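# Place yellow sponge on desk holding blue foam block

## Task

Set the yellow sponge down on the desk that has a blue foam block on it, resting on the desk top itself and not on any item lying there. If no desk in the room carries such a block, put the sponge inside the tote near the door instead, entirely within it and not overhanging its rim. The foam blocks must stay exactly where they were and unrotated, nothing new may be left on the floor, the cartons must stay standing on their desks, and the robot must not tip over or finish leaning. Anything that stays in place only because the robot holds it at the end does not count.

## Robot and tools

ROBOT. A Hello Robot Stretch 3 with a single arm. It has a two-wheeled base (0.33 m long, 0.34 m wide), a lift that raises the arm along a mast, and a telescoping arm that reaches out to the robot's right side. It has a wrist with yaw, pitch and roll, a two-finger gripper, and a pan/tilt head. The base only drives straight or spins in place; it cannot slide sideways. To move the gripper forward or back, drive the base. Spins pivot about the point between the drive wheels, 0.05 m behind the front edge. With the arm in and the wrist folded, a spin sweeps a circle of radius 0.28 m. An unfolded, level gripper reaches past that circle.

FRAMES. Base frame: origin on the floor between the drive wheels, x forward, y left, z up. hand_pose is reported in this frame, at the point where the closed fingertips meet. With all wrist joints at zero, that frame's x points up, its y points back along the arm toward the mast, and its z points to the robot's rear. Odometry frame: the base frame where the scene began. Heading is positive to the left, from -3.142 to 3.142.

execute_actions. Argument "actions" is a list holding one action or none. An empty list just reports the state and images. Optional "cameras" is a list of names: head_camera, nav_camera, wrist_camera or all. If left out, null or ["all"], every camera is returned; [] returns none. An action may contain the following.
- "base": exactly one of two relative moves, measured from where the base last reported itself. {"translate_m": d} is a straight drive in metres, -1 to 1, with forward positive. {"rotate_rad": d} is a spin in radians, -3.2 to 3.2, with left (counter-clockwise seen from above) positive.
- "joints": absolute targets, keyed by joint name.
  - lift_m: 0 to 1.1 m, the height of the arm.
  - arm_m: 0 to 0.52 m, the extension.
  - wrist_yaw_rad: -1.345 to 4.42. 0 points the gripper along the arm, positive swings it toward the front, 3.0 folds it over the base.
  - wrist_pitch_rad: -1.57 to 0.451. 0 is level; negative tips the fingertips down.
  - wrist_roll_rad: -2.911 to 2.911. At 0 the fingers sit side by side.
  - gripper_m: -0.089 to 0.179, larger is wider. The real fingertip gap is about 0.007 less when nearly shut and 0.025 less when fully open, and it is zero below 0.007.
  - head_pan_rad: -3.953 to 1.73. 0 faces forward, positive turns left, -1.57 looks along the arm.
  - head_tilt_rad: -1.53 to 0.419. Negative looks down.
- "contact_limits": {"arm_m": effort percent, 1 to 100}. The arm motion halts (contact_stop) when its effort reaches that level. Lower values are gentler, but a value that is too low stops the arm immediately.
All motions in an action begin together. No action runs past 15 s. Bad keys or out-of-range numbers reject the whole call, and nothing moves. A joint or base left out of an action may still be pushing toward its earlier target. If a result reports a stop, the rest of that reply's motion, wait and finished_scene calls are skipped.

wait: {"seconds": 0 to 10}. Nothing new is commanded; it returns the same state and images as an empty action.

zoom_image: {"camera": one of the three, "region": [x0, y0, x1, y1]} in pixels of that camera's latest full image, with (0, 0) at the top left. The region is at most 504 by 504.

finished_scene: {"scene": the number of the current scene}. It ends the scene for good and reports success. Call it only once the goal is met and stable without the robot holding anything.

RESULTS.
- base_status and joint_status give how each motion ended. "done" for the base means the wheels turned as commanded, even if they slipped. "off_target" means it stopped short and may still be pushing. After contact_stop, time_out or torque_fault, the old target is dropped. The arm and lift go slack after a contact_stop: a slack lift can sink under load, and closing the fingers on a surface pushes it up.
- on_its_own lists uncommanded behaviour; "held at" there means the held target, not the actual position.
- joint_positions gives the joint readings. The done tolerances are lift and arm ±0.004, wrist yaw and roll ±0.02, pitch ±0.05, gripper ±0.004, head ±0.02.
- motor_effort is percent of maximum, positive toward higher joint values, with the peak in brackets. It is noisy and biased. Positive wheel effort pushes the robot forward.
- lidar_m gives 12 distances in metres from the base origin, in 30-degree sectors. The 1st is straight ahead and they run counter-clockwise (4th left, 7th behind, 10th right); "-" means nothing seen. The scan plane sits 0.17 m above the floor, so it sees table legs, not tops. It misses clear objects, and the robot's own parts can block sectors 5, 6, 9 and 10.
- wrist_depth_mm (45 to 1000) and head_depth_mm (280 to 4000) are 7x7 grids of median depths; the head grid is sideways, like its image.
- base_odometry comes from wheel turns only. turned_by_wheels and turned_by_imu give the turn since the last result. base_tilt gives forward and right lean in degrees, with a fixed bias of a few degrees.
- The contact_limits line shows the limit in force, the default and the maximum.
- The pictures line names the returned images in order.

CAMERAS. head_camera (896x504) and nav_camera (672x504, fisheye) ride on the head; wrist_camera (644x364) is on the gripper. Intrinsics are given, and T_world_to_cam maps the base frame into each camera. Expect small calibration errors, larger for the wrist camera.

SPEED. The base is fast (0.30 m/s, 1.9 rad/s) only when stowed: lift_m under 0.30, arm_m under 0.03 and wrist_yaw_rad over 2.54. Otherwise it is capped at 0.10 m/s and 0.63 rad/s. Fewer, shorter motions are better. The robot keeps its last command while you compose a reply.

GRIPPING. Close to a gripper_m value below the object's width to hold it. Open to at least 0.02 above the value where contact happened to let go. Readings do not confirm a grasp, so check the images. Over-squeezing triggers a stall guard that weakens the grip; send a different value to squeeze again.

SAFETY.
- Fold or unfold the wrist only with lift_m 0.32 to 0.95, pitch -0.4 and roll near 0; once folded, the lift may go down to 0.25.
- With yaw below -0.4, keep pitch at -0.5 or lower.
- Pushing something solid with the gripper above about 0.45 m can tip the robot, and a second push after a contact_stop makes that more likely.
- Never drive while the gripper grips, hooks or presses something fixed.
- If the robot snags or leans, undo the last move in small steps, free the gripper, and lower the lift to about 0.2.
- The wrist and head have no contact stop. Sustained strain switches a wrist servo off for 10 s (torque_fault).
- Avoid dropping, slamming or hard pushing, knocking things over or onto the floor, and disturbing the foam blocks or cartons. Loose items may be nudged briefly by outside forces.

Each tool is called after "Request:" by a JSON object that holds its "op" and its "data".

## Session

Request:
{"op": "execute_actions", "data": {"actions": [{"joints":{"head_pan_rad":1.3,"head_tilt_rad":-0.5}}], "cameras": ["nav_camera"]}}

Request:
{"op": "execute_actions", "data": {"actions": [{"joints":{"head_pan_rad":0.1}}], "cameras": ["nav_camera"]}}

Request:
{"op": "execute_actions", "data": {"actions": [{"joints":{"head_pan_rad":-1.1}}], "cameras": ["nav_camera"]}}

Request:
{"op": "execute_actions", "data": {"actions": [{"joints":{"head_pan_rad":-2.35}}], "cameras": ["nav_camera"]}}

Request:
{"op": "execute_actions", "data": {"actions": [{"joints":{"head_pan_rad":-3.6}}], "cameras": ["nav_camera"]}}

Scene clock: 1.23 s.
base_odometry: x=+0.000 y=+0.000 heading=+0.000 (m, m, rad; odometry frame)
turned_by_wheels: +0.000 (rad since the last result)
turned_by_imu: +0.000 (rad since the last result)
base_tilt: forward=+0.9 right=-0.4 (deg)
lidar_m: 2.23 1.86 1.68 2.06 2.54 2.40 1.70 1.88 1.43 2.13 1.60 1.68
head_depth_mm: 1573 1677 1798 1946 2064 1653 1369 / 1633 1759 1882 2046 2136 1676 1367 / 1639 1726 1857 2042 2074 1677 1369 / 1748 1863 2048 2185 2092 1686 1362 / 1841 1957 2160 2379 2178 1678 1374 / 1877 1980 2134 2355 2207 1684 1379 / 2047 2292 2530 2760 2213 1694 1377
base_status: not commanded
joint_positions: lift_m=+0.562 arm_m=+0.002 wrist_yaw_rad=+2.899 wrist_pitch_rad=-0.374 wrist_roll_rad=-0.003 gripper_m=+0.037 head_pan_rad=+1.293 head_tilt_rad=-0.494
joint_status: all done
motor_effort: left_wheel=-1(1) right_wheel=+0(0) lift_m=+36(36) arm_m=+1(1) wrist_yaw_rad=+1(0) wrist_pitch_rad=+6(6) wrist_roll_rad=+0(0) gripper_m=+1(1) head_pan_rad=+4(52) head_tilt_rad=-3(24) (%)
hand_pose: x=+0.0340 y=+0.0759 z=+0.5845 quat_wxyz=(+0.215, +0.704, +0.047, +0.675) (m; base frame)
wrist_depth_mm: - - - - - - - / - - - - - - - / - - - - - - - / - - - - - - - / - - - - - - - / 918 - 981 900 930 942 914 / 783 785 769 781 759 788 788
pictures: nav_camera (sideways: a quarter turn counterclockwise sets it upright)
camera_calibration (this result's frames):
nav_camera: T_world_to_cam=[[0.157107, 0.434676, 0.886777, -1.11945], [0.955627, -0.293478, -0.0254496, 0.0754291], [0.249187, 0.851427, -0.461496, 0.559279], [0, 0, 0, 1]] pos_world=[-0.0355735, 0.0325498, 1.25273]
Images, in order (width x height): nav_camera 672x504.

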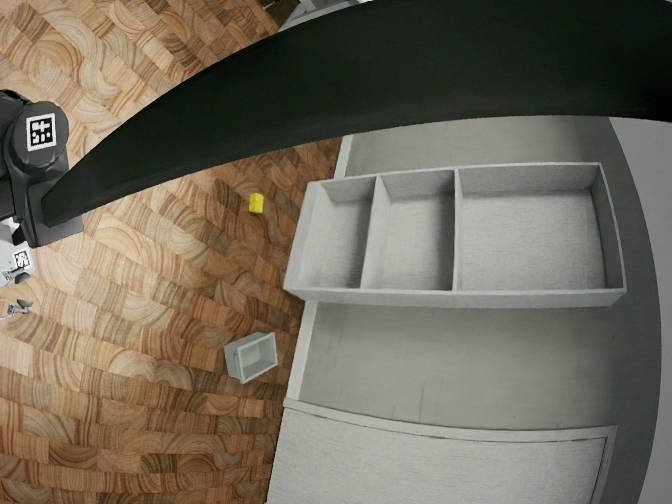

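Scene clock: 2.43 s.
base_odometry: x=+0.000 y=+0.000 heading=+0.000 (m, m, rad; odometry frame)
turned_by_wheels: +0.000 (rad since the last result)
turned_by_imu: +0.000 (rad since the last result)
base_tilt: forward=+0.9 right=-0.3 (deg)
lidar_m: 2.23 1.87 1.68 2.06 2.54 2.40 1.69 1.88 1.43 2.13 1.59 1.69
head_depth_mm: 1907 2025 2079 2292 1934 1681 1357 / 2081 2229 2359 2589 2198 1681 1372 / 2291 2461 2625 2761 2170 1684 1365 / 2194 2366 2580 2740 2196 1689 1362 / 2027 2157 2318 2513 2205 1693 1375 / 1875 1985 2120 2259 2195 1686 1372 / 1724 1831 1930 2069 2108 1690 1377
base_status: not commanded
joint_positions: lift_m=+0.562 arm_m=+0.002 wrist_yaw_rad=+2.899 wrist_pitch_rad=-0.374 wrist_roll_rad=-0.003 gripper_m=+0.037 head_pan_rad=+0.107 head_tilt_rad=-0.494
joint_status: all done
motor_effort: left_wheel=-1(1) right_wheel=+0(0) lift_m=+36(36) arm_m=+1(1) wrist_yaw_rad=+0(1) wrist_pitch_rad=+6(6) wrist_roll_rad=+0(0) gripper_m=+0(1) head_pan_rad=-5(52) head_tilt_rad=-3(3) (%)
hand_pose: x=+0.0340 y=+0.0759 z=+0.5845 quat_wxyz=(+0.215, +0.704, +0.047, +0.675) (m; base frame)
wrist_depth_mm: - - - - - - - / - - - - - - - / - - - - - - - / - - - - - - - / - - - - - - - / 948 - 963 907 972 939 923 / 771 776 755 790 766 771 766
pictures: nav_camera (sideways: a quarter turn counterclockwise sets it upright)
camera_calibration (this result's frames):
nav_camera: T_world_to_cam=[[0.46203, 0.0177795, 0.886686, -1.12119], [0.0871553, -0.99587, -0.0254457, 0.0807217], [0.882571, 0.0890361, -0.461671, 0.555644], [0, 0, 0, 1]] pos_world=[0.0205933, 0.0508501, 1.25272]
Images, in order (width x height): nav_camera 672x504.

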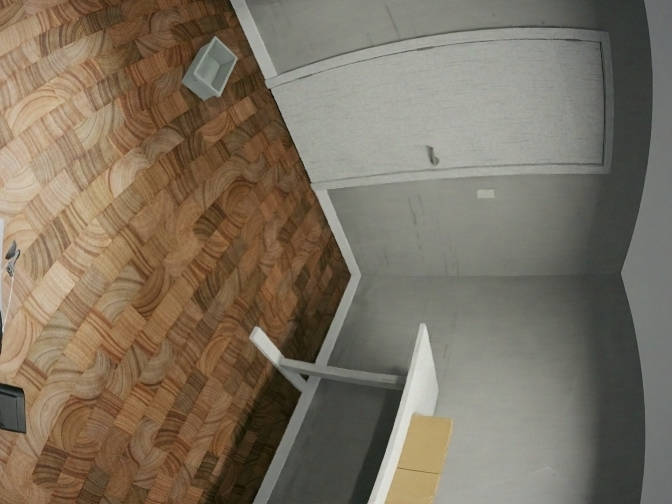

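Scene clock: 3.63 s.
base_odometry: x=+0.000 y=+0.000 heading=+0.000 (m, m, rad; odometry frame)
turned_by_wheels: +0.000 (rad since the last result)
turned_by_imu: +0.000 (rad since the last result)
base_tilt: forward=+0.9 right=-0.4 (deg)
lidar_m: 2.23 1.87 1.68 2.06 2.54 2.41 1.70 1.88 1.43 2.13 1.60 1.69
head_depth_mm: 2036 2193 2426 2626 2172 1662 1365 / 1940 2109 2290 2508 2146 1680 1362 / 1873 2034 2164 2419 2186 1682 1367 / 1798 1948 1617 2247 2019 1692 1372 / 1750 1888 1626 2191 2197 1705 1369 / 1667 1789 1267 2098 2207 1689 1380 / 1619 1729 1220 2010 2114 1707 1377
base_status: not commanded
joint_positions: lift_m=+0.562 arm_m=+0.002 wrist_yaw_rad=+2.899 wrist_pitch_rad=-0.374 wrist_roll_rad=-0.003 gripper_m=+0.037 head_pan_rad=-1.093 head_tilt_rad=-0.494
joint_status: all done
motor_effort: left_wheel=-1(1) right_wheel=+0(0) lift_m=+36(37) arm_m=+1(1) wrist_yaw_rad=+0(0) wrist_pitch_rad=+6(6) wrist_roll_rad=+0(0) gripper_m=+1(0) head_pan_rad=-5(52) head_tilt_rad=-2(2) (%)
hand_pose: x=+0.0340 y=+0.0759 z=+0.5845 quat_wxyz=(+0.215, +0.704, +0.047, +0.675) (m; base frame)
wrist_depth_mm: - - - - - - - / - - - - - - - / - - - - - - - / - - - - - - - / - - - - - - - / 933 - 968 906 946 901 890 / 783 776 781 762 765 783 795
pictures: nav_camera (sideways: a quarter turn counterclockwise sets it upright)
camera_calibration (this result's frames):
nav_camera: T_world_to_cam=[[0.18401, -0.424225, 0.886664, -1.11947], [-0.89661, -0.44209, -0.0254447, 0.0867214], [0.40278, -0.79031, -0.461713, 0.558625], [0, 0, 0, 1]] pos_world=[0.058745, 0.00491961, 1.25272]
Images, in order (width x height): nav_camera 672x504.

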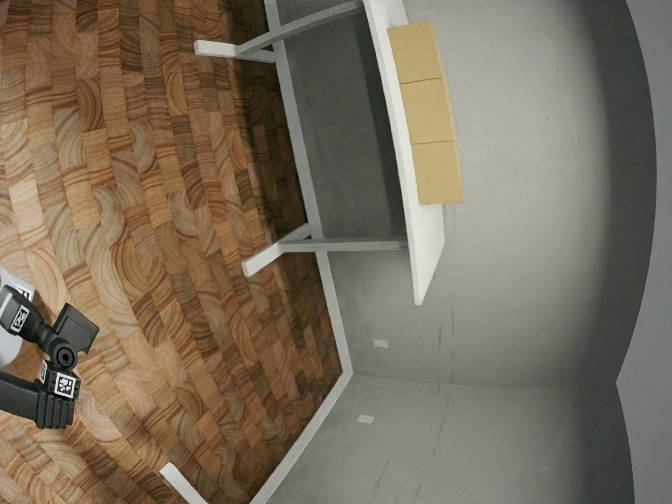

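Scene clock: 4.87 s.
base_odometry: x=+0.000 y=+0.000 heading=+0.000 (m, m, rad; odometry frame)
turned_by_wheels: +0.000 (rad since the last result)
turned_by_imu: +0.000 (rad since the last result)
base_tilt: forward=+0.8 right=-0.3 (deg)
lidar_m: 2.23 1.87 1.69 2.06 2.54 2.40 1.70 1.88 1.43 2.13 1.60 1.69
head_depth_mm: 1619 1754 1877 1247 2173 1668 1365 / 1623 1752 1888 1244 2164 1681 1362 / 1622 1744 1866 1239 2174 1675 1373 / 1604 1718 1873 1243 2159 1683 1367 / 1607 1725 1835 1262 2106 1695 1371 / 1591 1718 1845 1396 2130 1693 1378 / 1591 1713 1845 1966 2117 1698 1379
base_status: not commanded
joint_positions: lift_m=+0.562 arm_m=+0.002 wrist_yaw_rad=+2.899 wrist_pitch_rad=-0.374 wrist_roll_rad=-0.003 gripper_m=+0.037 head_pan_rad=-2.343 head_tilt_rad=-0.494
joint_status: all done
motor_effort: left_wheel=-1(0) right_wheel=+0(0) lift_m=+36(36) arm_m=+1(1) wrist_yaw_rad=+1(1) wrist_pitch_rad=+6(6) wrist_roll_rad=+0(0) gripper_m=+1(0) head_pan_rad=-4(52) head_tilt_rad=-3(3) (%)
hand_pose: x=+0.0340 y=+0.0759 z=+0.5845 quat_wxyz=(+0.215, +0.704, +0.047, +0.675) (m; base frame)
wrist_depth_mm: - - - - - - - / - - - - - - - / - - - - - - - / - - - - - - - / - - - - - - - / 954 - 939 906 949 919 925 / 790 775 751 786 762 775 772
pictures: nav_camera (sideways: a quarter turn counterclockwise sets it upright)
camera_calibration (this result's frames):
nav_camera: T_world_to_cam=[[-0.344582, -0.308404, 0.886651, -1.11622], [-0.702248, 0.711477, -0.0254442, 0.0855351], [-0.622985, -0.631417, -0.461738, 0.564914], [0, 0, 0, 1]] pos_world=[0.0273692, -0.0484073, 1.25272]
Images, in order (width x height): nav_camera 672x504.

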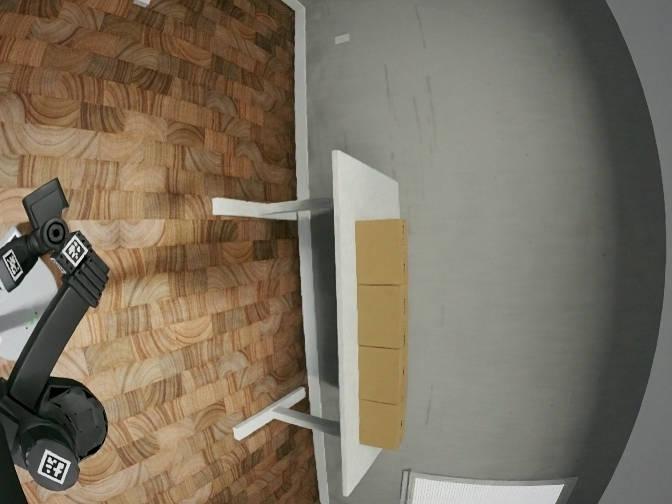

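Scene clock: 6.10 s.
base_odometry: x=+0.000 y=+0.000 heading=+0.000 (m, m, rad; odometry frame)
turned_by_wheels: +0.000 (rad since the last result)
turned_by_imu: +0.000 (rad since the last result)
base_tilt: forward=+1.0 right=-0.4 (deg)
lidar_m: 2.23 1.87 1.68 2.06 2.55 2.41 1.70 1.88 1.43 2.12 1.60 1.68
head_depth_mm: 2298 2493 2077 2842 2175 1673 1362 / 2384 2581 2127 2919 2166 1664 1368 / 2422 2644 2714 2901 2177 1683 1371 / 2510 2719 2943 3116 2183 1685 1371 / 2586 2786 3061 3099 2176 1684 1378 / 2628 2898 3138 3094 2199 1698 1380 / 2720 2938 3111 3059 2220 1692 1378
base_status: not commanded
joint_positions: lift_m=+0.562 arm_m=+0.002 wrist_yaw_rad=+2.899 wrist_pitch_rad=-0.374 wrist_roll_rad=-0.003 gripper_m=+0.037 head_pan_rad=-3.593 head_tilt_rad=-0.494
joint_status: all done
motor_effort: left_wheel=-1(0) right_wheel=+0(0) lift_m=+36(36) arm_m=+1(1) wrist_yaw_rad=+0(1) wrist_pitch_rad=+6(6) wrist_roll_rad=+0(0) gripper_m=+0(0) head_pan_rad=-5(52) head_tilt_rad=-3(3) (%)
hand_pose: x=+0.0340 y=+0.0759 z=+0.5845 quat_wxyz=(+0.215, +0.704, +0.047, +0.675) (m; base frame)
wrist_depth_mm: - - - - - - - / - - - - - - - / - - - - - - - / - - - - - - - / - - - - - - - / 926 - 930 917 952 931 902 / 761 772 767 789 752 769 791
pictures: nav_camera (sideways: a quarter turn counterclockwise sets it upright)
camera_calibration (this result's frames):
nav_camera: T_world_to_cam=[[-0.401341, 0.22976, 0.886643, -1.11587], [0.453739, 0.890772, -0.0254438, 0.0784831], [-0.795642, 0.392093, -0.461754, 0.565988], [0, 0, 0, 1]] pos_world=[-0.03313, -0.0354487, 1.25272]
Images, in order (width x height): nav_camera 672x504.

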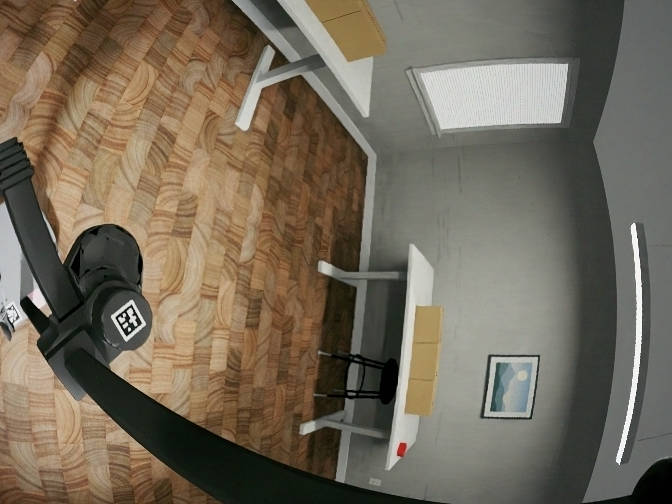

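Request:
{"op": "execute_actions", "data": {"actions": [{"base":{"rotate_rad":1.78},"joints":{"lift_m":0.28,"wrist_pitch_rad":-0.4,"head_pan_rad":-1.4,"head_tilt_rad":-1.1}}], "cameras": []}}

Request:
{"op": "execute_actions", "data": {"actions": [{"base":{"translate_m":1.0}}], "cameras": []}}

Request:
{"op": "execute_actions", "data": {"actions": [{"base":{"translate_m":0.2},"joints":{"lift_m":0.34}}], "cameras": []}}

Request:
{"op": "execute_actions", "data": {"actions": [{"base":{"translate_m":0.2},"joints":{"wrist_yaw_rad":0,"gripper_m":0.15,"arm_m":0.12}}], "cameras": []}}

Request:
{"op": "execute_actions", "data": {"actions": [{"joints":{"wrist_pitch_rad":-1.5,"arm_m":0.18}}], "cameras": ["head_camera","wrist_camera"]}}

Scene clock: 10.93 s.
base_odometry: x=+0.000 y=+0.000 heading=+1.780 (m, m, rad; odometry frame)
turned_by_wheels: +1.780 (rad since the last result)
turned_by_imu: +1.778 (rad since the last result)
base_tilt: forward=+0.9 right=-0.4 (deg)
lidar_m: 2.06 2.21 2.40 1.70 1.43 1.43 2.10 1.60 1.68 2.00 1.87 1.68
head_depth_mm: 2298 1957 1702 1497 1337 1209 1103 / 2200 1962 1687 1494 1331 1223 - / 2149 1970 1693 1500 1333 1236 - / 2034 1973 1695 1497 1336 1243 - / 1952 1985 1710 1495 1351 1208 1106 / 1844 1974 1706 1510 1341 1208 1103 / 1750 1938 1638 1497 1349 1218 1111
base_status: done
joint_positions: lift_m=+0.280 arm_m=+0.002 wrist_yaw_rad=+2.899 wrist_pitch_rad=-0.414 wrist_roll_rad=-0.003 gripper_m=+0.037 head_pan_rad=-1.407 head_tilt_rad=-1.087
joint_status: all done
motor_effort: left_wheel=-3(11) right_wheel=+1(6) lift_m=+29(33) arm_m=+1(1) wrist_yaw_rad=+0(0) wrist_pitch_rad=+6(6) wrist_roll_rad=+0(0) gripper_m=+0(0) head_pan_rad=+4(53) head_tilt_rad=-5(30) (%)
hand_pose: x=+0.0328 y=+0.0713 z=+0.2939 quat_wxyz=(+0.228, +0.703, +0.061, +0.671) (m; base frame)
wrist_depth_mm: - - - - - - - / - - - - - - - / - - - - - - - / 793 - 770 763 775 781 769 / 618 - 619 615 632 634 610 / 518 - 531 513 530 516 511 / 464 - - 441 438 447 447
pictures: none
No camera images: the call's "cameras" was empty. Leave "cameras" out to get every camera's image.

Scene clock: 16.10 s.
base_odometry: x=-0.207 y=+0.978 heading=+1.780 (m, m, rad; odometry frame)
turned_by_wheels: +0.000 (rad since the last result)
turned_by_imu: +0.009 (rad since the last result)
base_tilt: forward=+0.9 right=-0.4 (deg)
lidar_m: 1.73 1.53 1.86 2.60 2.45 2.24 2.57 2.35 2.01 1.40 1.04 1.12
head_depth_mm: 1676 1925 1689 1496 1331 1206 1094 / 1567 1868 1631 1504 1333 1222 - / 1497 1802 1664 1494 1332 1230 - / 1419 1696 1710 1489 1342 1247 - / 1348 1597 1675 1505 1340 1209 1111 / 1144 1235 1548 1504 1330 1214 1103 / 1169 1170 1541 1480 1348 1211 1108
base_status: done
joint_positions: lift_m=+0.280 arm_m=+0.002 wrist_yaw_rad=+2.899 wrist_pitch_rad=-0.414 wrist_roll_rad=-0.003 gripper_m=+0.037 head_pan_rad=-1.406 head_tilt_rad=-1.087
joint_status: not commanded
motor_effort: left_wheel=-3(11) right_wheel=+2(6) lift_m=+30(30) arm_m=+1(1) wrist_yaw_rad=+1(0) wrist_pitch_rad=+6(6) wrist_roll_rad=+0(0) gripper_m=+0(0) head_pan_rad=+4(4) head_tilt_rad=-5(5) (%)
hand_pose: x=+0.0328 y=+0.0712 z=+0.2937 quat_wxyz=(+0.228, +0.703, +0.061, +0.671) (m; base frame)
wrist_depth_mm: - - - - - - - / - - - - - - - / - - - - - - 972 / 798 - 776 774 751 764 790 / 618 - 624 608 633 613 613 / 524 - - 516 523 520 522 / 455 - - 442 431 441 441
pictures: none
No camera images: the call's "cameras" was empty. Leave "cameras" out to get every camera's image.

Scene clock: 19.27 s.
base_odometry: x=-0.249 y=+1.174 heading=+1.780 (m, m, rad; odometry frame)
turned_by_wheels: +0.000 (rad since the last result)
turned_by_imu: +0.002 (rad since the last result)
base_tilt: forward=+0.9 right=-0.4 (deg)
lidar_m: 1.58 1.36 1.33 1.79 2.57 2.42 2.78 2.51 1.83 0.99 1.15 0.94
head_depth_mm: 1518 1841 1625 1501 1320 1205 1104 / 1445 1780 1712 1498 1337 1221 - / 1368 1658 1698 1493 1334 1247 - / 1235 1455 1651 1493 1346 1230 - / 1108 1172 1540 1502 1335 1212 1107 / 1123 1142 1505 1457 1342 1213 1111 / 1062 1124 1474 1438 1344 1212 1107
base_status: done
joint_positions: lift_m=+0.340 arm_m=+0.002 wrist_yaw_rad=+2.899 wrist_pitch_rad=-0.415 wrist_roll_rad=-0.003 gripper_m=+0.037 head_pan_rad=-1.406 head_tilt_rad=-1.087
joint_status: all done
motor_effort: left_wheel=-4(12) right_wheel=+2(5) lift_m=+42(44) arm_m=+1(1) wrist_yaw_rad=+1(1) wrist_pitch_rad=+6(6) wrist_roll_rad=+0(0) gripper_m=+0(0) head_pan_rad=+3(4) head_tilt_rad=-5(5) (%)
hand_pose: x=+0.0328 y=+0.0712 z=+0.3532 quat_wxyz=(+0.229, +0.703, +0.061, +0.671) (m; base frame)
wrist_depth_mm: - - - - - - - / - - - - - - - / - - - - - - - / 901 - 882 871 879 894 897 / 711 - 708 711 731 728 722 / 600 - - 595 605 591 589 / 516 509 - 521 491 511 504
pictures: none
No camera images: the call's "cameras" was empty. Leave "cameras" out to get every camera's image.

Scene clock: 22.50 s.
base_odometry: x=-0.290 y=+1.370 heading=+1.780 (m, m, rad; odometry frame)
turned_by_wheels: +0.000 (rad since the last result)
turned_by_imu: +0.002 (rad since the last result)
base_tilt: forward=+0.9 right=-0.3 (deg)
lidar_m: 1.43 1.19 1.10 1.76 2.18 2.60 2.97 2.68 1.67 0.98 1.03 0.78
head_depth_mm: 1398 1727 1696 1492 1333 1210 1103 / 1260 1598 1704 1495 1345 1210 - / 1031 1124 1485 1492 1391 1207 - / 1116 1115 1540 1469 1343 1212 - / 1054 1114 1488 1457 1339 1220 1107 / 996 1092 1418 1416 1341 1222 1110 / 949 1074 1033 1386 1343 1212 1105
base_status: done
joint_positions: lift_m=+0.340 arm_m=+0.120 wrist_yaw_rad=+0.003 wrist_pitch_rad=-0.415 wrist_roll_rad=-0.003 gripper_m=+0.150 head_pan_rad=-1.406 head_tilt_rad=-1.087
joint_status: all done
motor_effort: left_wheel=-4(4) right_wheel=+2(5) lift_m=+41(42) arm_m=+5(5) wrist_yaw_rad=-2(2) wrist_pitch_rad=+6(6) wrist_roll_rad=+0(0) gripper_m=+1(89) head_pan_rad=+4(4) head_tilt_rad=-5(5) (%)
hand_pose: x=-0.0208 y=-0.4894 z=+0.3532 quat_wxyz=(+0.693, +0.147, -0.690, -0.145) (m; base frame)
wrist_depth_mm: 559 637 735 649 - - - / 589 681 770 709 - - - / 610 696 806 782 - - - / 644 698 693 744 881 795 732 / 551 576 626 710 691 749 721 / 488 - 603 584 593 593 594 / 490 492 518 506 507 486 516
pictures: none
No camera images: the call's "cameras" was empty. Leave "cameras" out to get every camera's image.

Scene clock: 24.10 s.
base_odometry: x=-0.290 y=+1.370 heading=+1.780 (m, m, rad; odometry frame)
turned_by_wheels: +0.000 (rad since the last result)
turned_by_imu: +0.000 (rad since the last result)
base_tilt: forward=+0.9 right=-0.4 (deg)
lidar_m: 1.43 1.19 1.10 1.76 2.18 2.60 2.97 2.68 1.67 0.98 1.03 0.78
head_depth_mm: 1397 1738 1692 1497 1335 1208 1104 / 1250 1612 1703 1497 1362 1210 - / 1029 1133 1482 1493 1393 1209 - / 1112 1111 1539 1478 1346 1210 - / 1052 1117 1488 1447 1340 1209 1102 / 1002 1099 1406 1418 1338 1210 1112 / 954 1070 1036 1392 1342 1210 1102
base_status: not commanded
joint_positions: lift_m=+0.340 arm_m=+0.180 wrist_yaw_rad=+0.002 wrist_pitch_rad=-1.495 wrist_roll_rad=-0.003 gripper_m=+0.150 head_pan_rad=-1.406 head_tilt_rad=-1.087
joint_status: all done
motor_effort: left_wheel=-4(4) right_wheel=+2(1) lift_m=+42(42) arm_m=+5(5) wrist_yaw_rad=-2(3) wrist_pitch_rad=-3(6) wrist_roll_rad=+0(0) gripper_m=+0(0) head_pan_rad=+4(4) head_tilt_rad=-5(5) (%)
hand_pose: x=-0.0216 y=-0.3200 z=+0.2212 quat_wxyz=(+0.520, +0.482, -0.517, -0.480) (m; base frame)
wrist_depth_mm: 370 371 364 371 367 367 364 / 382 376 377 329 371 369 371 / 385 381 379 337 379 375 371 / 384 386 385 382 383 380 378 / 391 393 390 387 386 386 380 / 395 - 397 390 387 393 386 / 402 402 402 395 393 396 390
pictures: head_camera (sideways: a quarter turn clockwise sets it upright), wrist_camera
camera_calibration (this result's frames):
head_camera: T_world_to_cam=[[-0.108176, 0.857144, -0.50359, 0.669997], [0.990337, 0.137131, 0.0206725, -0.0274326], [0.0867769, -0.496488, -0.863695, 1.08274], [0, 0, 0, 1]] pos_world=[0.00568811, -0.0329559, 1.27313]
wrist_camera: T_world_to_cam=[[-0.999874, -0.00980752, -0.0124429, -0.0251677], [-0.0104679, 0.998477, 0.0541653, 0.346842], [0.0118927, 0.0542887, -0.998454, 0.4033], [0, 0, 0, 1]] pos_world=[-0.0263301, -0.368456, 0.383577]
Images, in order (width x height): head_camera 896x504, wrist_camera 644x364.

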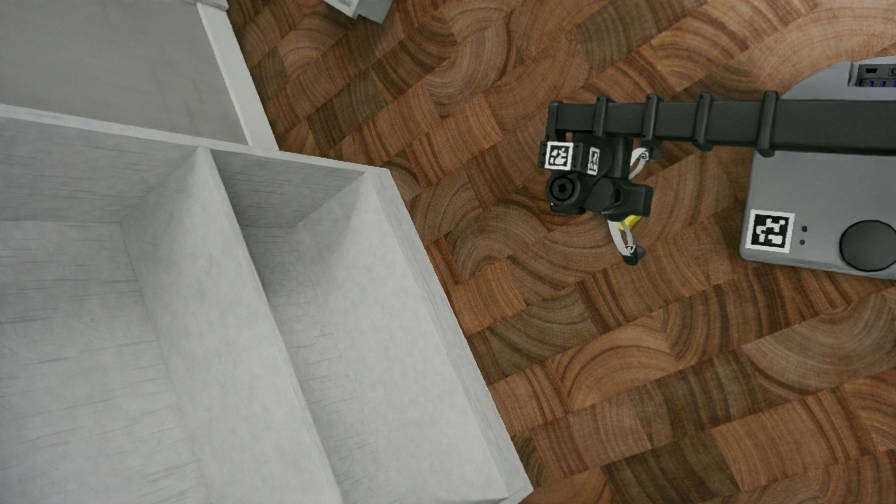

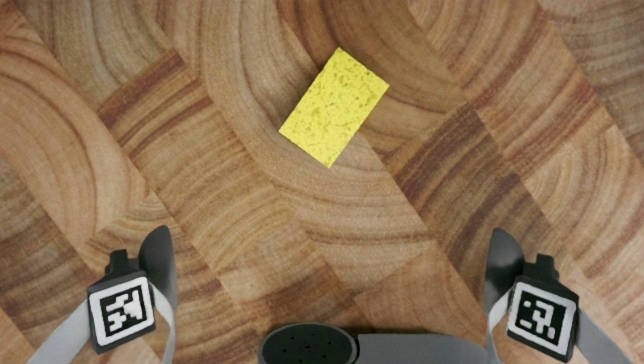

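Request:
{"op": "execute_actions", "data": {"actions": [{"joints":{"wrist_roll_rad":0.63,"arm_m":0.283,"lift_m":0.22}}], "cameras": ["wrist_camera"]}}

Request:
{"op": "execute_actions", "data": {"actions": [{"joints":{"lift_m":0.145}}], "cameras": []}}

Request:
{"op": "execute_actions", "data": {"actions": [{"joints":{"gripper_m":0.02}}], "cameras": []}}

Request:
{"op": "execute_actions", "data": {"actions": [{"joints":{"lift_m":0.34,"arm_m":0.002,"wrist_pitch_rad":-0.4,"wrist_roll_rad":0,"head_pan_rad":0.5,"head_tilt_rad":-0.5}}], "cameras": []}}

Request:
{"op": "execute_actions", "data": {"actions": [{"joints":{"wrist_yaw_rad":2.8}}], "cameras": ["wrist_camera","nav_camera"]}}

Scene clock: 27.53 s.
base_odometry: x=-0.290 y=+1.370 heading=+1.780 (m, m, rad; odometry frame)
turned_by_wheels: +0.000 (rad since the last result)
turned_by_imu: +0.001 (rad since the last result)
base_tilt: forward=+0.9 right=-0.4 (deg)
lidar_m: 1.43 1.19 1.10 1.76 2.18 2.60 2.97 2.68 1.67 0.98 1.03 0.79
head_depth_mm: 1391 1725 1703 1497 1334 1213 1102 / 1253 1607 1685 1503 1341 1203 - / 1032 1134 1476 1500 1291 1220 - / 1115 1117 1543 1481 1342 1218 - / 1054 1114 1482 1452 1338 1212 1103 / 999 1095 1419 1424 1341 1214 1106 / 953 1074 1030 1385 1352 1217 1110
base_status: not commanded
joint_positions: lift_m=+0.220 arm_m=+0.283 wrist_yaw_rad=+0.002 wrist_pitch_rad=-1.496 wrist_roll_rad=+0.627 gripper_m=+0.150 head_pan_rad=-1.406 head_tilt_rad=-1.087
joint_status: all done
motor_effort: left_wheel=-4(4) right_wheel=+2(2) lift_m=+29(38) arm_m=+5(5) wrist_yaw_rad=-1(2) wrist_pitch_rad=-2(3) wrist_roll_rad=+1(0) gripper_m=+0(0) head_pan_rad=+4(4) head_tilt_rad=-5(5) (%)
hand_pose: x=-0.0217 y=-0.4225 z=+0.1016 quat_wxyz=(+0.334, +0.310, -0.652, -0.606) (m; base frame)
wrist_depth_mm: 259 257 252 250 246 244 240 / 261 259 257 254 248 245 243 / 268 263 260 255 253 248 247 / 270 269 264 215 255 252 249 / 274 273 268 217 257 255 254 / 280 - 270 221 262 263 255 / 286 279 278 273 267 264 257
pictures: wrist_camera
camera_calibration (this result's frames):
wrist_camera: T_world_to_cam=[[-0.813018, 0.579526, -0.0561287, 0.229814], [0.575921, 0.814614, 0.0686924, 0.389241], [0.0855323, 0.0235225, -0.996058, 0.277822], [0, 0, 0, 1]] pos_world=[-0.061092, -0.4568, 0.262888]
Images, in order (width x height): wrist_camera 644x364.

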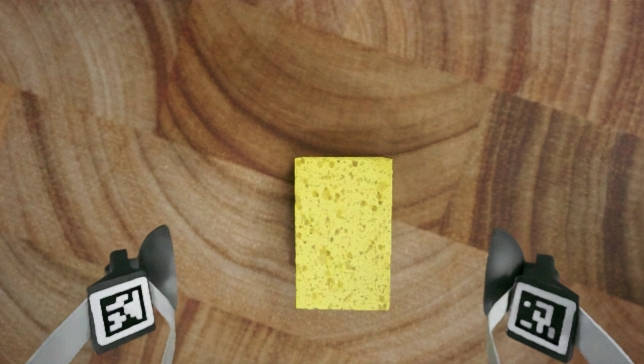

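Scene clock: 29.03 s.
base_odometry: x=-0.290 y=+1.370 heading=+1.780 (m, m, rad; odometry frame)
turned_by_wheels: +0.000 (rad since the last result)
turned_by_imu: +0.000 (rad since the last result)
base_tilt: forward=+0.9 right=-0.3 (deg)
lidar_m: 1.43 1.19 1.10 1.76 2.19 2.60 2.98 2.68 1.67 1.04 1.03 0.79
head_depth_mm: 1396 1742 1697 1486 1336 1211 1100 / 1259 1592 1697 1493 1340 1204 - / 1030 1131 1475 1496 1369 1208 - / 1114 1121 1541 1468 1344 1206 - / 1054 1119 1476 1451 1339 1207 1105 / 999 1099 1424 1423 1344 1213 1106 / 952 1074 1034 1379 1348 1217 1107
base_status: not commanded
joint_positions: lift_m=+0.145 arm_m=+0.283 wrist_yaw_rad=+0.002 wrist_pitch_rad=-1.496 wrist_roll_rad=+0.627 gripper_m=+0.150 head_pan_rad=-1.406 head_tilt_rad=-1.087
joint_status: all done
motor_effort: left_wheel=-4(4) right_wheel=+2(2) lift_m=+30(31) arm_m=+5(5) wrist_yaw_rad=-2(2) wrist_pitch_rad=-2(2) wrist_roll_rad=+1(1) gripper_m=-1(0) head_pan_rad=+4(4) head_tilt_rad=-5(5) (%)
hand_pose: x=-0.0217 y=-0.4225 z=+0.0266 quat_wxyz=(+0.334, +0.310, -0.652, -0.606) (m; base frame)
wrist_depth_mm: 183 181 178 176 173 171 169 / 187 182 181 179 177 174 171 / 188 187 183 182 179 175 173 / 192 190 186 139 167 179 177 / 195 192 190 141 140 181 179 / 198 - 193 143 142 185 181 / 201 199 195 145 144 187 183
pictures: none
No camera images: the call's "cameras" was empty. Leave "cameras" out to get every camera's image.

Scene clock: 30.83 s.
base_odometry: x=-0.290 y=+1.370 heading=+1.780 (m, m, rad; odometry frame)
turned_by_wheels: +0.000 (rad since the last result)
turned_by_imu: +0.000 (rad since the last result)
base_tilt: forward=+0.9 right=-0.4 (deg)
lidar_m: 1.43 1.19 1.10 1.76 2.18 2.60 2.98 2.68 1.67 1.05 1.03 0.78
head_depth_mm: 1395 1727 1685 1488 1338 1209 1100 / 1257 1590 1697 1489 1339 1210 - / 1032 1134 1475 1490 1382 1216 - / 1112 1111 1545 1468 1334 1210 - / 1059 1119 1486 1456 1345 1216 1105 / 1003 1096 1419 1427 1344 1209 1112 / 955 1067 1031 1386 1340 1212 1107
base_status: not commanded
joint_positions: lift_m=+0.145 arm_m=+0.283 wrist_yaw_rad=+0.002 wrist_pitch_rad=-1.496 wrist_roll_rad=+0.627 gripper_m=+0.021 head_pan_rad=-1.406 head_tilt_rad=-1.087
joint_status: all done
motor_effort: left_wheel=-4(4) right_wheel=+2(2) lift_m=+30(30) arm_m=+5(5) wrist_yaw_rad=-1(2) wrist_pitch_rad=-2(2) wrist_roll_rad=+1(1) gripper_m=-17(97) head_pan_rad=+4(4) head_tilt_rad=-5(5) (%)
hand_pose: x=-0.0217 y=-0.4225 z=+0.0266 quat_wxyz=(+0.334, +0.310, -0.652, -0.606) (m; base frame)
wrist_depth_mm: 184 182 178 176 174 171 169 / 186 184 182 179 176 174 171 / 189 186 183 181 179 177 174 / 191 190 187 136 180 179 176 / 194 192 190 137 159 181 178 / 197 194 141 139 138 184 181 / 201 199 195 141 141 187 185
pictures: none
No camera images: the call's "cameras" was empty. Leave "cameras" out to get every camera's image.

Scene clock: 34.13 s.
base_odometry: x=-0.290 y=+1.370 heading=+1.780 (m, m, rad; odometry frame)
turned_by_wheels: +0.000 (rad since the last result)
turned_by_imu: +0.001 (rad since the last result)
base_tilt: forward=+1.0 right=-0.4 (deg)
lidar_m: 1.43 1.19 1.10 1.76 2.18 2.60 2.97 2.68 1.67 0.97 1.03 0.78
head_depth_mm: 1467 1581 1726 1902 2039 1649 1349 / 1445 1566 1695 1863 2019 1640 1353 / 1419 1537 1675 1831 1988 1661 1354 / 1408 1523 1656 1812 1956 1662 1358 / 1386 1498 1620 1352 1087 1572 1326 / 1375 1473 1608 1351 1090 1671 1358 / 1334 1459 1580 1358 1048 1628 1358
base_status: not commanded
joint_positions: lift_m=+0.340 arm_m=+0.002 wrist_yaw_rad=+0.002 wrist_pitch_rad=-0.420 wrist_roll_rad=+0.002 gripper_m=+0.021 head_pan_rad=+0.493 head_tilt_rad=-0.508
joint_status: all done
motor_effort: left_wheel=-4(4) right_wheel=+2(2) lift_m=+42(43) arm_m=-3(4) wrist_yaw_rad=-2(2) wrist_pitch_rad=+9(9) wrist_roll_rad=-1(1) gripper_m=-18(18) head_pan_rad=+4(52) head_tilt_rad=+3(28) (%)
hand_pose: x=-0.0211 y=-0.3716 z=+0.3521 quat_wxyz=(+0.691, +0.148, -0.692, -0.147) (m; base frame)
wrist_depth_mm: 626 708 818 767 - - - / 666 747 852 852 - - - / 679 821 878 841 - 901 - / 701 698 692 135 806 873 823 / 554 610 675 138 394 708 691 / 551 602 140 139 137 583 584 / 511 509 486 141 141 502 503
pictures: none
No camera images: the call's "cameras" was empty. Leave "cameras" out to get every camera's image.

Scene clock: 36.53 s.
base_odometry: x=-0.290 y=+1.370 heading=+1.780 (m, m, rad; odometry frame)
turned_by_wheels: +0.000 (rad since the last result)
turned_by_imu: +0.001 (rad since the last result)
base_tilt: forward=+0.9 right=-0.4 (deg)
lidar_m: 1.43 1.19 1.10 1.76 2.18 2.60 2.98 2.68 1.67 0.98 1.03 0.79
head_depth_mm: 1458 1587 1728 1903 2044 1647 1349 / 1436 1566 1700 1869 2007 1652 1354 / 1423 1539 1668 1845 1968 1668 1351 / 1401 1520 1645 1807 1960 1664 1354 / 1389 1496 1622 1346 1087 1568 1328 / 1369 1470 1607 1347 1091 1670 1356 / 1338 1457 1582 1358 1050 1634 1367
base_status: not commanded
joint_positions: lift_m=+0.340 arm_m=+0.002 wrist_yaw_rad=+2.797 wrist_pitch_rad=-0.420 wrist_roll_rad=+0.002 gripper_m=+0.021 head_pan_rad=+0.493 head_tilt_rad=-0.508
joint_status: all done
motor_effort: left_wheel=-4(4) right_wheel=+2(2) lift_m=+42(42) arm_m=-3(3) wrist_yaw_rad=+2(4) wrist_pitch_rad=+9(9) wrist_roll_rad=-2(2) gripper_m=-18(19) head_pan_rad=+4(4) head_tilt_rad=+3(3) (%)
hand_pose: x=+0.0545 y=+0.0636 z=+0.3521 quat_wxyz=(+0.264, +0.707, +0.026, +0.655) (m; base frame)
wrist_depth_mm: - - - - - - - / - - - - - - - / - - - - - - - / - 896 852 135 794 886 873 / - 718 699 137 392 699 695 / 582 605 141 139 138 589 584 / 511 - 319 141 141 501 505
pictures: nav_camera (sideways: a quarter turn counterclockwise sets it upright), wrist_camera
camera_calibration (this result's frames):
nav_camera: T_world_to_cam=[[0.432214, 0.196047, 0.880203, -1.11255], [0.455004, -0.890134, -0.0251667, 0.0781141], [0.778564, 0.411373, -0.473931, 0.57223], [0, 0, 0, 1]] pos_world=[-0.0001988, 0.0522439, 1.25243]
wrist_camera: T_world_to_cam=[[0.945435, -0.325787, -0.00386727, -0.0326166], [-0.173357, -0.492964, -0.852604, 0.380541], [0.275861, 0.806753, -0.522543, 0.282443], [0, 0, 0, 1]] pos_world=[0.0188915, -0.050895, 0.471914]
Images, in order (width x height): nav_camera 672x504, wrist_camera 644x364.

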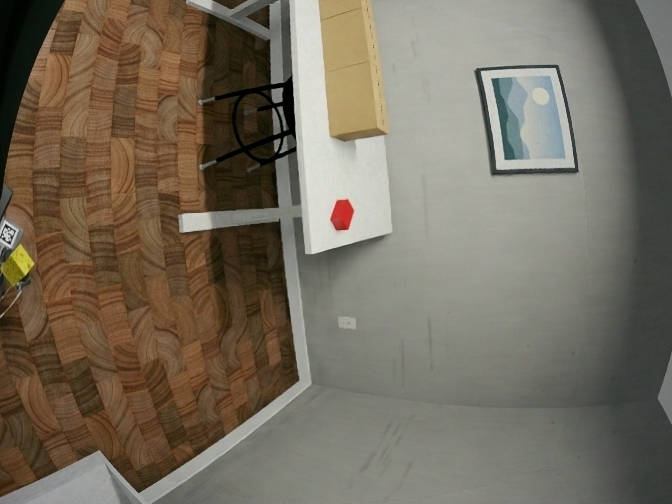

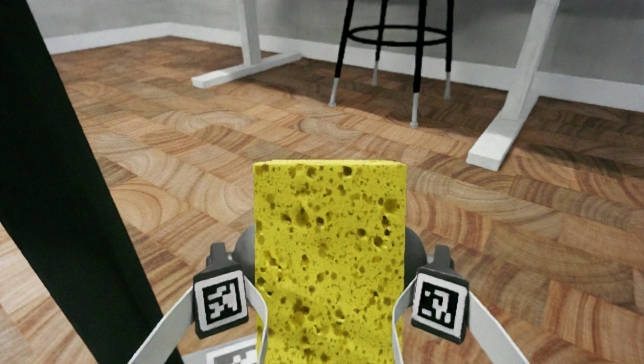

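Nearly same pose as before; repeat route.

Request:
{"op": "execute_actions", "data": {"actions": [{"base":{"rotate_rad":1.97},"joints":{"lift_m":0.29,"head_pan_rad":-1.0,"head_tilt_rad":-0.6}}], "cameras": []}}

Request:
{"op": "execute_actions", "data": {"actions": [{"base":{"translate_m":1.0}}], "cameras": ["nav_camera"]}}

Request:
{"op": "execute_actions", "data": {"actions": [{"base":{"translate_m":0.5},"joints":{"head_pan_rad":0.3}}], "cameras": ["nav_camera"]}}

Scene clock: 40.37 s.
base_odometry: x=-0.290 y=+1.370 heading=-2.534 (m, m, rad; odometry frame)
turned_by_wheels: +1.970 (rad since the last result)
turned_by_imu: +1.963 (rad since the last result)
base_tilt: forward=+0.9 right=-0.4 (deg)
lidar_m: 2.19 2.18 3.22 2.98 1.97 0.97 1.03 0.79 1.30 1.19 1.10 1.76
head_depth_mm: 1343 1459 1554 1073 1845 1531 1280 / 1365 1509 1600 1128 1746 1493 1284 / 1411 1562 1628 1135 1838 1535 1281 / 1468 1623 1163 1154 1865 1533 1282 / 1540 1689 1200 1203 1844 1545 1293 / 1601 1771 1258 1262 1940 1542 1285 / 1646 1833 1299 1340 1941 1554 1279
base_status: done
joint_positions: lift_m=+0.290 arm_m=+0.002 wrist_yaw_rad=+2.797 wrist_pitch_rad=-0.419 wrist_roll_rad=+0.002 gripper_m=+0.021 head_pan_rad=-0.993 head_tilt_rad=-0.593
joint_status: all done
motor_effort: left_wheel=-4(12) right_wheel=+2(7) lift_m=+30(38) arm_m=-3(3) wrist_yaw_rad=+2(2) wrist_pitch_rad=+9(9) wrist_roll_rad=-1(1) gripper_m=-18(18) head_pan_rad=-4(52) head_tilt_rad=-3(10) (%)
hand_pose: x=+0.0544 y=+0.0637 z=+0.3026 quat_wxyz=(+0.264, +0.707, +0.026, +0.655) (m; base frame)
wrist_depth_mm: - - - - - - - / - - - - - - - / - - - - - - - / - 786 756 136 726 791 772 / - 635 606 137 356 626 625 / 513 540 141 140 137 518 519 / 457 - - 140 141 449 448
pictures: none
No camera images: the call's "cameras" was empty. Leave "cameras" out to get every camera's image.

Scene clock: 45.53 s.
base_odometry: x=-1.111 y=+0.799 heading=-2.534 (m, m, rad; odometry frame)
turned_by_wheels: +0.000 (rad since the last result)
turned_by_imu: +0.009 (rad since the last result)
base_tilt: forward=+1.0 right=-0.3 (deg)
lidar_m: 1.70 1.24 1.99 2.90 3.34 2.31 1.74 2.08 1.05 0.90 1.04 1.73
head_depth_mm: 1169 1271 1385 862 842 1535 1276 / 1210 1315 1421 1078 876 1540 1289 / 1242 1362 1485 1134 912 1499 1286 / 1296 1424 1564 1132 951 1494 1285 / 1340 1472 1637 1746 1748 1543 1280 / 1394 1534 1719 1938 1883 1545 1290 / 1454 1620 1807 2060 1937 1550 1288
base_status: done
joint_positions: lift_m=+0.290 arm_m=+0.002 wrist_yaw_rad=+2.797 wrist_pitch_rad=-0.419 wrist_roll_rad=+0.002 gripper_m=+0.021 head_pan_rad=-0.993 head_tilt_rad=-0.593
joint_status: not commanded
motor_effort: left_wheel=-4(12) right_wheel=+2(6) lift_m=+30(30) arm_m=-3(3) wrist_yaw_rad=+2(2) wrist_pitch_rad=+9(9) wrist_roll_rad=-1(1) gripper_m=-19(18) head_pan_rad=-4(4) head_tilt_rad=-3(3) (%)
hand_pose: x=+0.0544 y=+0.0637 z=+0.3026 quat_wxyz=(+0.264, +0.707, +0.027, +0.656) (m; base frame)
wrist_depth_mm: - - - - - - - / - - - - - - - / - - - - - - 964 / - 778 747 135 727 772 764 / - 629 608 136 355 623 613 / 512 545 141 139 138 520 526 / 456 - - 141 140 445 446
pictures: nav_camera (sideways: a quarter turn counterclockwise sets it upright)
camera_calibration (this result's frames):
nav_camera: T_world_to_cam=[[0.272008, -0.47544, 0.836641, -1.05477], [-0.849489, -0.52709, -0.023346, 0.0836986], [0.452085, -0.704366, -0.547254, 0.669624], [0, 0, 0, 1]] pos_world=[0.0552794, 0.0142984, 1.25087]
Images, in order (width x height): nav_camera 672x504.

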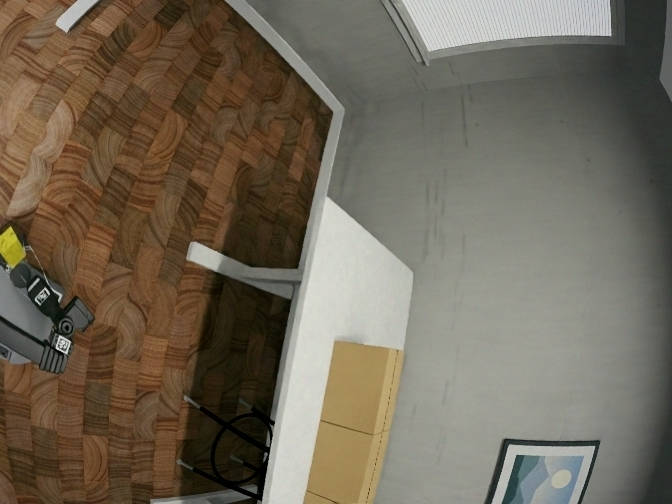

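Scene clock: 49.00 s.
base_odometry: x=-1.522 y=+0.513 heading=-2.534 (m, m, rad; odometry frame)
turned_by_wheels: +0.000 (rad since the last result)
turned_by_imu: +0.005 (rad since the last result)
base_tilt: forward=+0.9 right=-0.4 (deg)
lidar_m: 1.21 0.82 1.46 1.82 3.44 2.86 2.25 1.34 1.33 0.91 1.35 1.35
head_depth_mm: 979 1065 1174 1325 1494 1534 1279 / 990 1084 1182 1340 1514 1535 1282 / 1002 1092 1209 1351 1521 1544 1283 / 1008 1106 1214 1361 1539 1542 1291 / 1014 1111 1226 1376 1560 1550 1276 / 1028 1124 1241 1196 1589 1518 1284 / 1035 1126 1249 1139 886 1114 1228
base_status: done
joint_positions: lift_m=+0.290 arm_m=+0.002 wrist_yaw_rad=+2.798 wrist_pitch_rad=-0.419 wrist_roll_rad=+0.002 gripper_m=+0.021 head_pan_rad=+0.293 head_tilt_rad=-0.593
joint_status: all done
motor_effort: left_wheel=-4(13) right_wheel=+2(6) lift_m=+30(30) arm_m=-3(3) wrist_yaw_rad=+2(2) wrist_pitch_rad=+9(9) wrist_roll_rad=-1(1) gripper_m=-18(18) head_pan_rad=+5(52) head_tilt_rad=-3(3) (%)
hand_pose: x=+0.0544 y=+0.0637 z=+0.3026 quat_wxyz=(+0.264, +0.707, +0.027, +0.656) (m; base frame)
wrist_depth_mm: - - - - - - 976 / - - - - - - - / - - - - - 922 949 / - 787 760 136 702 760 779 / - 634 612 137 360 629 615 / 511 541 141 139 137 522 523 / 454 - - 142 141 454 456
pictures: nav_camera (sideways: a quarter turn counterclockwise sets it upright)
camera_calibration (this result's frames):
nav_camera: T_world_to_cam=[[0.533126, 0.127591, 0.836359, -1.05599], [0.267165, -0.963368, -0.0233345, 0.076872], [0.802745, 0.235886, -0.547685, 0.668045], [0, 0, 0, 1]] pos_world=[0.00617036, 0.0512081, 1.25086]
Images, in order (width x height): nav_camera 672x504.

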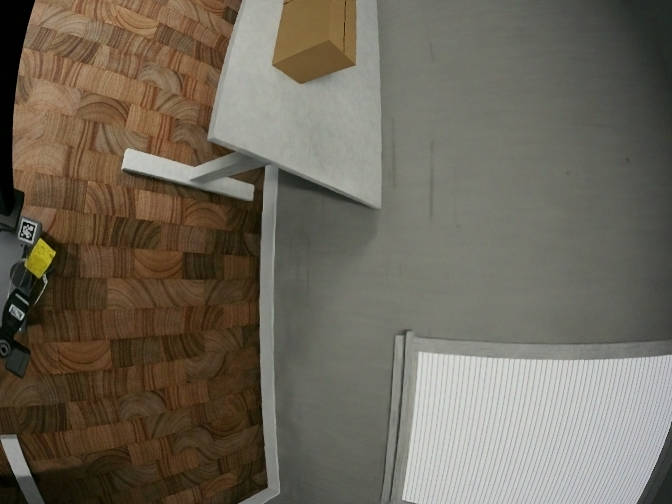

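Request:
{"op": "execute_actions", "data": {"actions": [{"base":{"rotate_rad":-0.55},"joints":{"head_pan_rad":-2.2,"head_tilt_rad":-0.4}}], "cameras": []}}

Request:
{"op": "execute_actions", "data": {"actions": [{"base":{"translate_m":1.0}}], "cameras": ["nav_camera"]}}

Request:
{"op": "execute_actions", "data": {"actions": [{"joints":{"head_pan_rad":-3.9}}], "cameras": ["nav_camera"]}}

Scene clock: 51.33 s.
base_odometry: x=-1.522 y=+0.513 heading=-3.084 (m, m, rad; odometry frame)
turned_by_wheels: -0.550 (rad since the last result)
turned_by_imu: -0.547 (rad since the last result)
base_tilt: forward=+0.9 right=-0.4 (deg)
lidar_m: 1.37 1.21 0.82 0.84 1.82 2.98 2.90 2.24 2.56 1.11 0.91 1.34
head_depth_mm: 2114 2238 2388 2512 2420 1841 1453 / 2184 2332 2463 2611 2470 1845 1460 / 2251 2361 2540 2707 2509 1833 1455 / 2269 2417 2588 2799 2505 1855 1473 / 2333 2474 2646 2851 2515 1862 1471 / 2348 2541 2707 2784 2399 1818 1470 / 2394 2531 2633 1613 1255 1803 1483
base_status: done
joint_positions: lift_m=+0.290 arm_m=+0.002 wrist_yaw_rad=+2.798 wrist_pitch_rad=-0.419 wrist_roll_rad=+0.002 gripper_m=+0.021 head_pan_rad=-2.193 head_tilt_rad=-0.408
joint_status: all done
motor_effort: left_wheel=+2(12) right_wheel=-2(5) lift_m=+30(30) arm_m=-3(3) wrist_yaw_rad=+2(3) wrist_pitch_rad=+9(9) wrist_roll_rad=-2(1) gripper_m=-18(18) head_pan_rad=-5(52) head_tilt_rad=+3(18) (%)
hand_pose: x=+0.0544 y=+0.0637 z=+0.3026 quat_wxyz=(+0.264, +0.707, +0.027, +0.656) (m; base frame)
wrist_depth_mm: - - - - - - 918 / - - - - - - - / - - - 983 - - - / - 801 729 136 716 775 760 / - 619 615 138 358 617 614 / 509 551 140 139 137 512 521 / 460 - - 141 141 455 446
pictures: none
No camera images: the call's "cameras" was empty. Leave "cameras" out to get every camera's image.

Scene clock: 56.50 s.
base_odometry: x=-2.520 y=+0.455 heading=-3.084 (m, m, rad; odometry frame)
turned_by_wheels: +0.000 (rad since the last result)
turned_by_imu: +0.009 (rad since the last result)
base_tilt: forward=+0.9 right=-0.4 (deg)
lidar_m: 0.53 0.47 0.47 0.56 1.02 3.77 3.38 1.56 0.91 0.75 0.66 0.66
head_depth_mm: 2778 2945 3136 3276 2352 1761 1454 / 2818 3053 3196 1699 1101 1648 1454 / 2909 3070 3243 1224 1104 1726 1465 / 2875 3047 3281 1708 1112 1123 1379 / 2033 2101 2180 1712 1115 1675 1425 / 1488 1504 1600 1556 1122 1681 1475 / 1217 1256 1267 1294 1121 1332 1349
base_status: done
joint_positions: lift_m=+0.290 arm_m=+0.002 wrist_yaw_rad=+2.798 wrist_pitch_rad=-0.419 wrist_roll_rad=+0.002 gripper_m=+0.021 head_pan_rad=-2.193 head_tilt_rad=-0.408
joint_status: not commanded
motor_effort: left_wheel=+2(13) right_wheel=-1(3) lift_m=+30(30) arm_m=-3(3) wrist_yaw_rad=+2(2) wrist_pitch_rad=+9(9) wrist_roll_rad=-1(2) gripper_m=-18(17) head_pan_rad=-4(5) head_tilt_rad=+3(3) (%)
hand_pose: x=+0.0544 y=+0.0637 z=+0.3026 quat_wxyz=(+0.264, +0.707, +0.027, +0.656) (m; base frame)
wrist_depth_mm: 799 695 594 509 455 406 363 / 896 792 656 554 484 429 381 / - 872 719 612 522 467 407 / - 806 741 135 543 496 439 / - 635 617 137 343 524 468 / 517 545 141 139 138 515 490 / 456 - - 141 141 451 448
pictures: nav_camera (sideways: a quarter turn counterclockwise sets it upright)
camera_calibration (this result's frames):
nav_camera: T_world_to_cam=[[-0.249435, -0.293222, 0.922932, -1.16414], [-0.801839, 0.596927, -0.0270595, 0.0882485], [-0.542989, -0.746792, -0.384012, 0.463282], [0, 0, 0, 1]] pos_world=[0.0319412, -0.0480541, 1.25471]
Images, in order (width x height): nav_camera 672x504.

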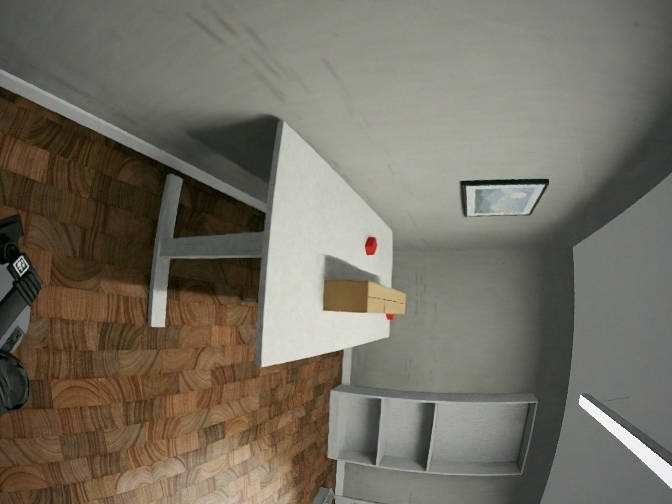

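Scene clock: 57.93 s.
base_odometry: x=-2.520 y=+0.455 heading=-3.084 (m, m, rad; odometry frame)
turned_by_wheels: +0.000 (rad since the last result)
turned_by_imu: +0.000 (rad since the last result)
base_tilt: forward=+1.0 right=-0.4 (deg)
lidar_m: 0.53 0.47 0.47 0.56 1.02 3.76 3.39 1.56 0.91 0.75 0.66 0.66
head_depth_mm: - - - - - - - / 3552 - - - - - - / 3598 3864 3996 1701 1230 1657 1420 / 3644 3888 - 1482 1230 1783 1427 / 3700 3931 - 1403 1324 1834 1443 / 3655 3932 - 3951 2174 1867 1471 / 3721 3954 - 3949 2524 1860 1477
base_status: not commanded
joint_positions: lift_m=+0.290 arm_m=+0.002 wrist_yaw_rad=+2.798 wrist_pitch_rad=-0.419 wrist_roll_rad=+0.002 gripper_m=+0.021 head_pan_rad=-3.893 head_tilt_rad=-0.408
joint_status: all done
motor_effort: left_wheel=+1(2) right_wheel=-1(1) lift_m=+30(30) arm_m=-3(2) wrist_yaw_rad=+2(2) wrist_pitch_rad=+9(9) wrist_roll_rad=-1(1) gripper_m=-18(18) head_pan_rad=-5(52) head_tilt_rad=+3(3) (%)
hand_pose: x=+0.0544 y=+0.0637 z=+0.3026 quat_wxyz=(+0.264, +0.707, +0.027, +0.656) (m; base frame)
wrist_depth_mm: 817 718 598 520 450 400 361 / 923 799 647 552 485 428 383 / - 855 726 621 519 457 409 / - 778 754 136 538 492 438 / - 630 609 137 342 522 473 / 509 548 141 139 137 521 494 / 452 - - 141 141 449 453
pictures: nav_camera (sideways: a quarter turn counterclockwise sets it upright)
camera_calibration (this result's frames):
nav_camera: T_world_to_cam=[[-0.25872, 0.285063, 0.922932, -1.16408], [0.695064, 0.718439, -0.0270595, 0.0791174], [-0.670784, 0.634495, -0.384011, 0.464061], [0, 0, 0, 1]] pos_world=[-0.0448776, -0.0194486, 1.25471]
Images, in order (width x height): nav_camera 672x504.

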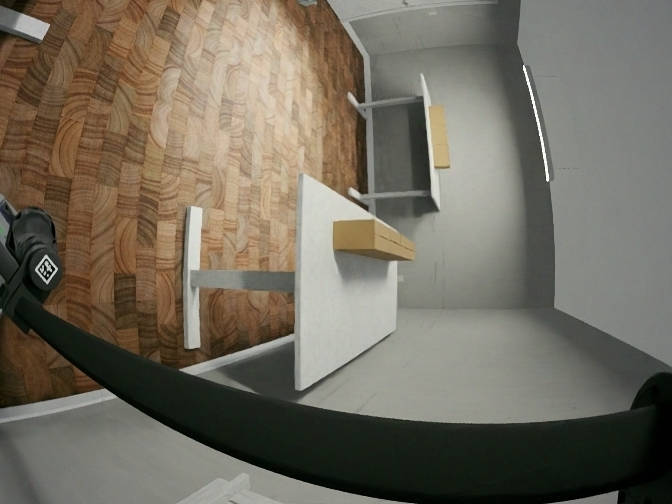

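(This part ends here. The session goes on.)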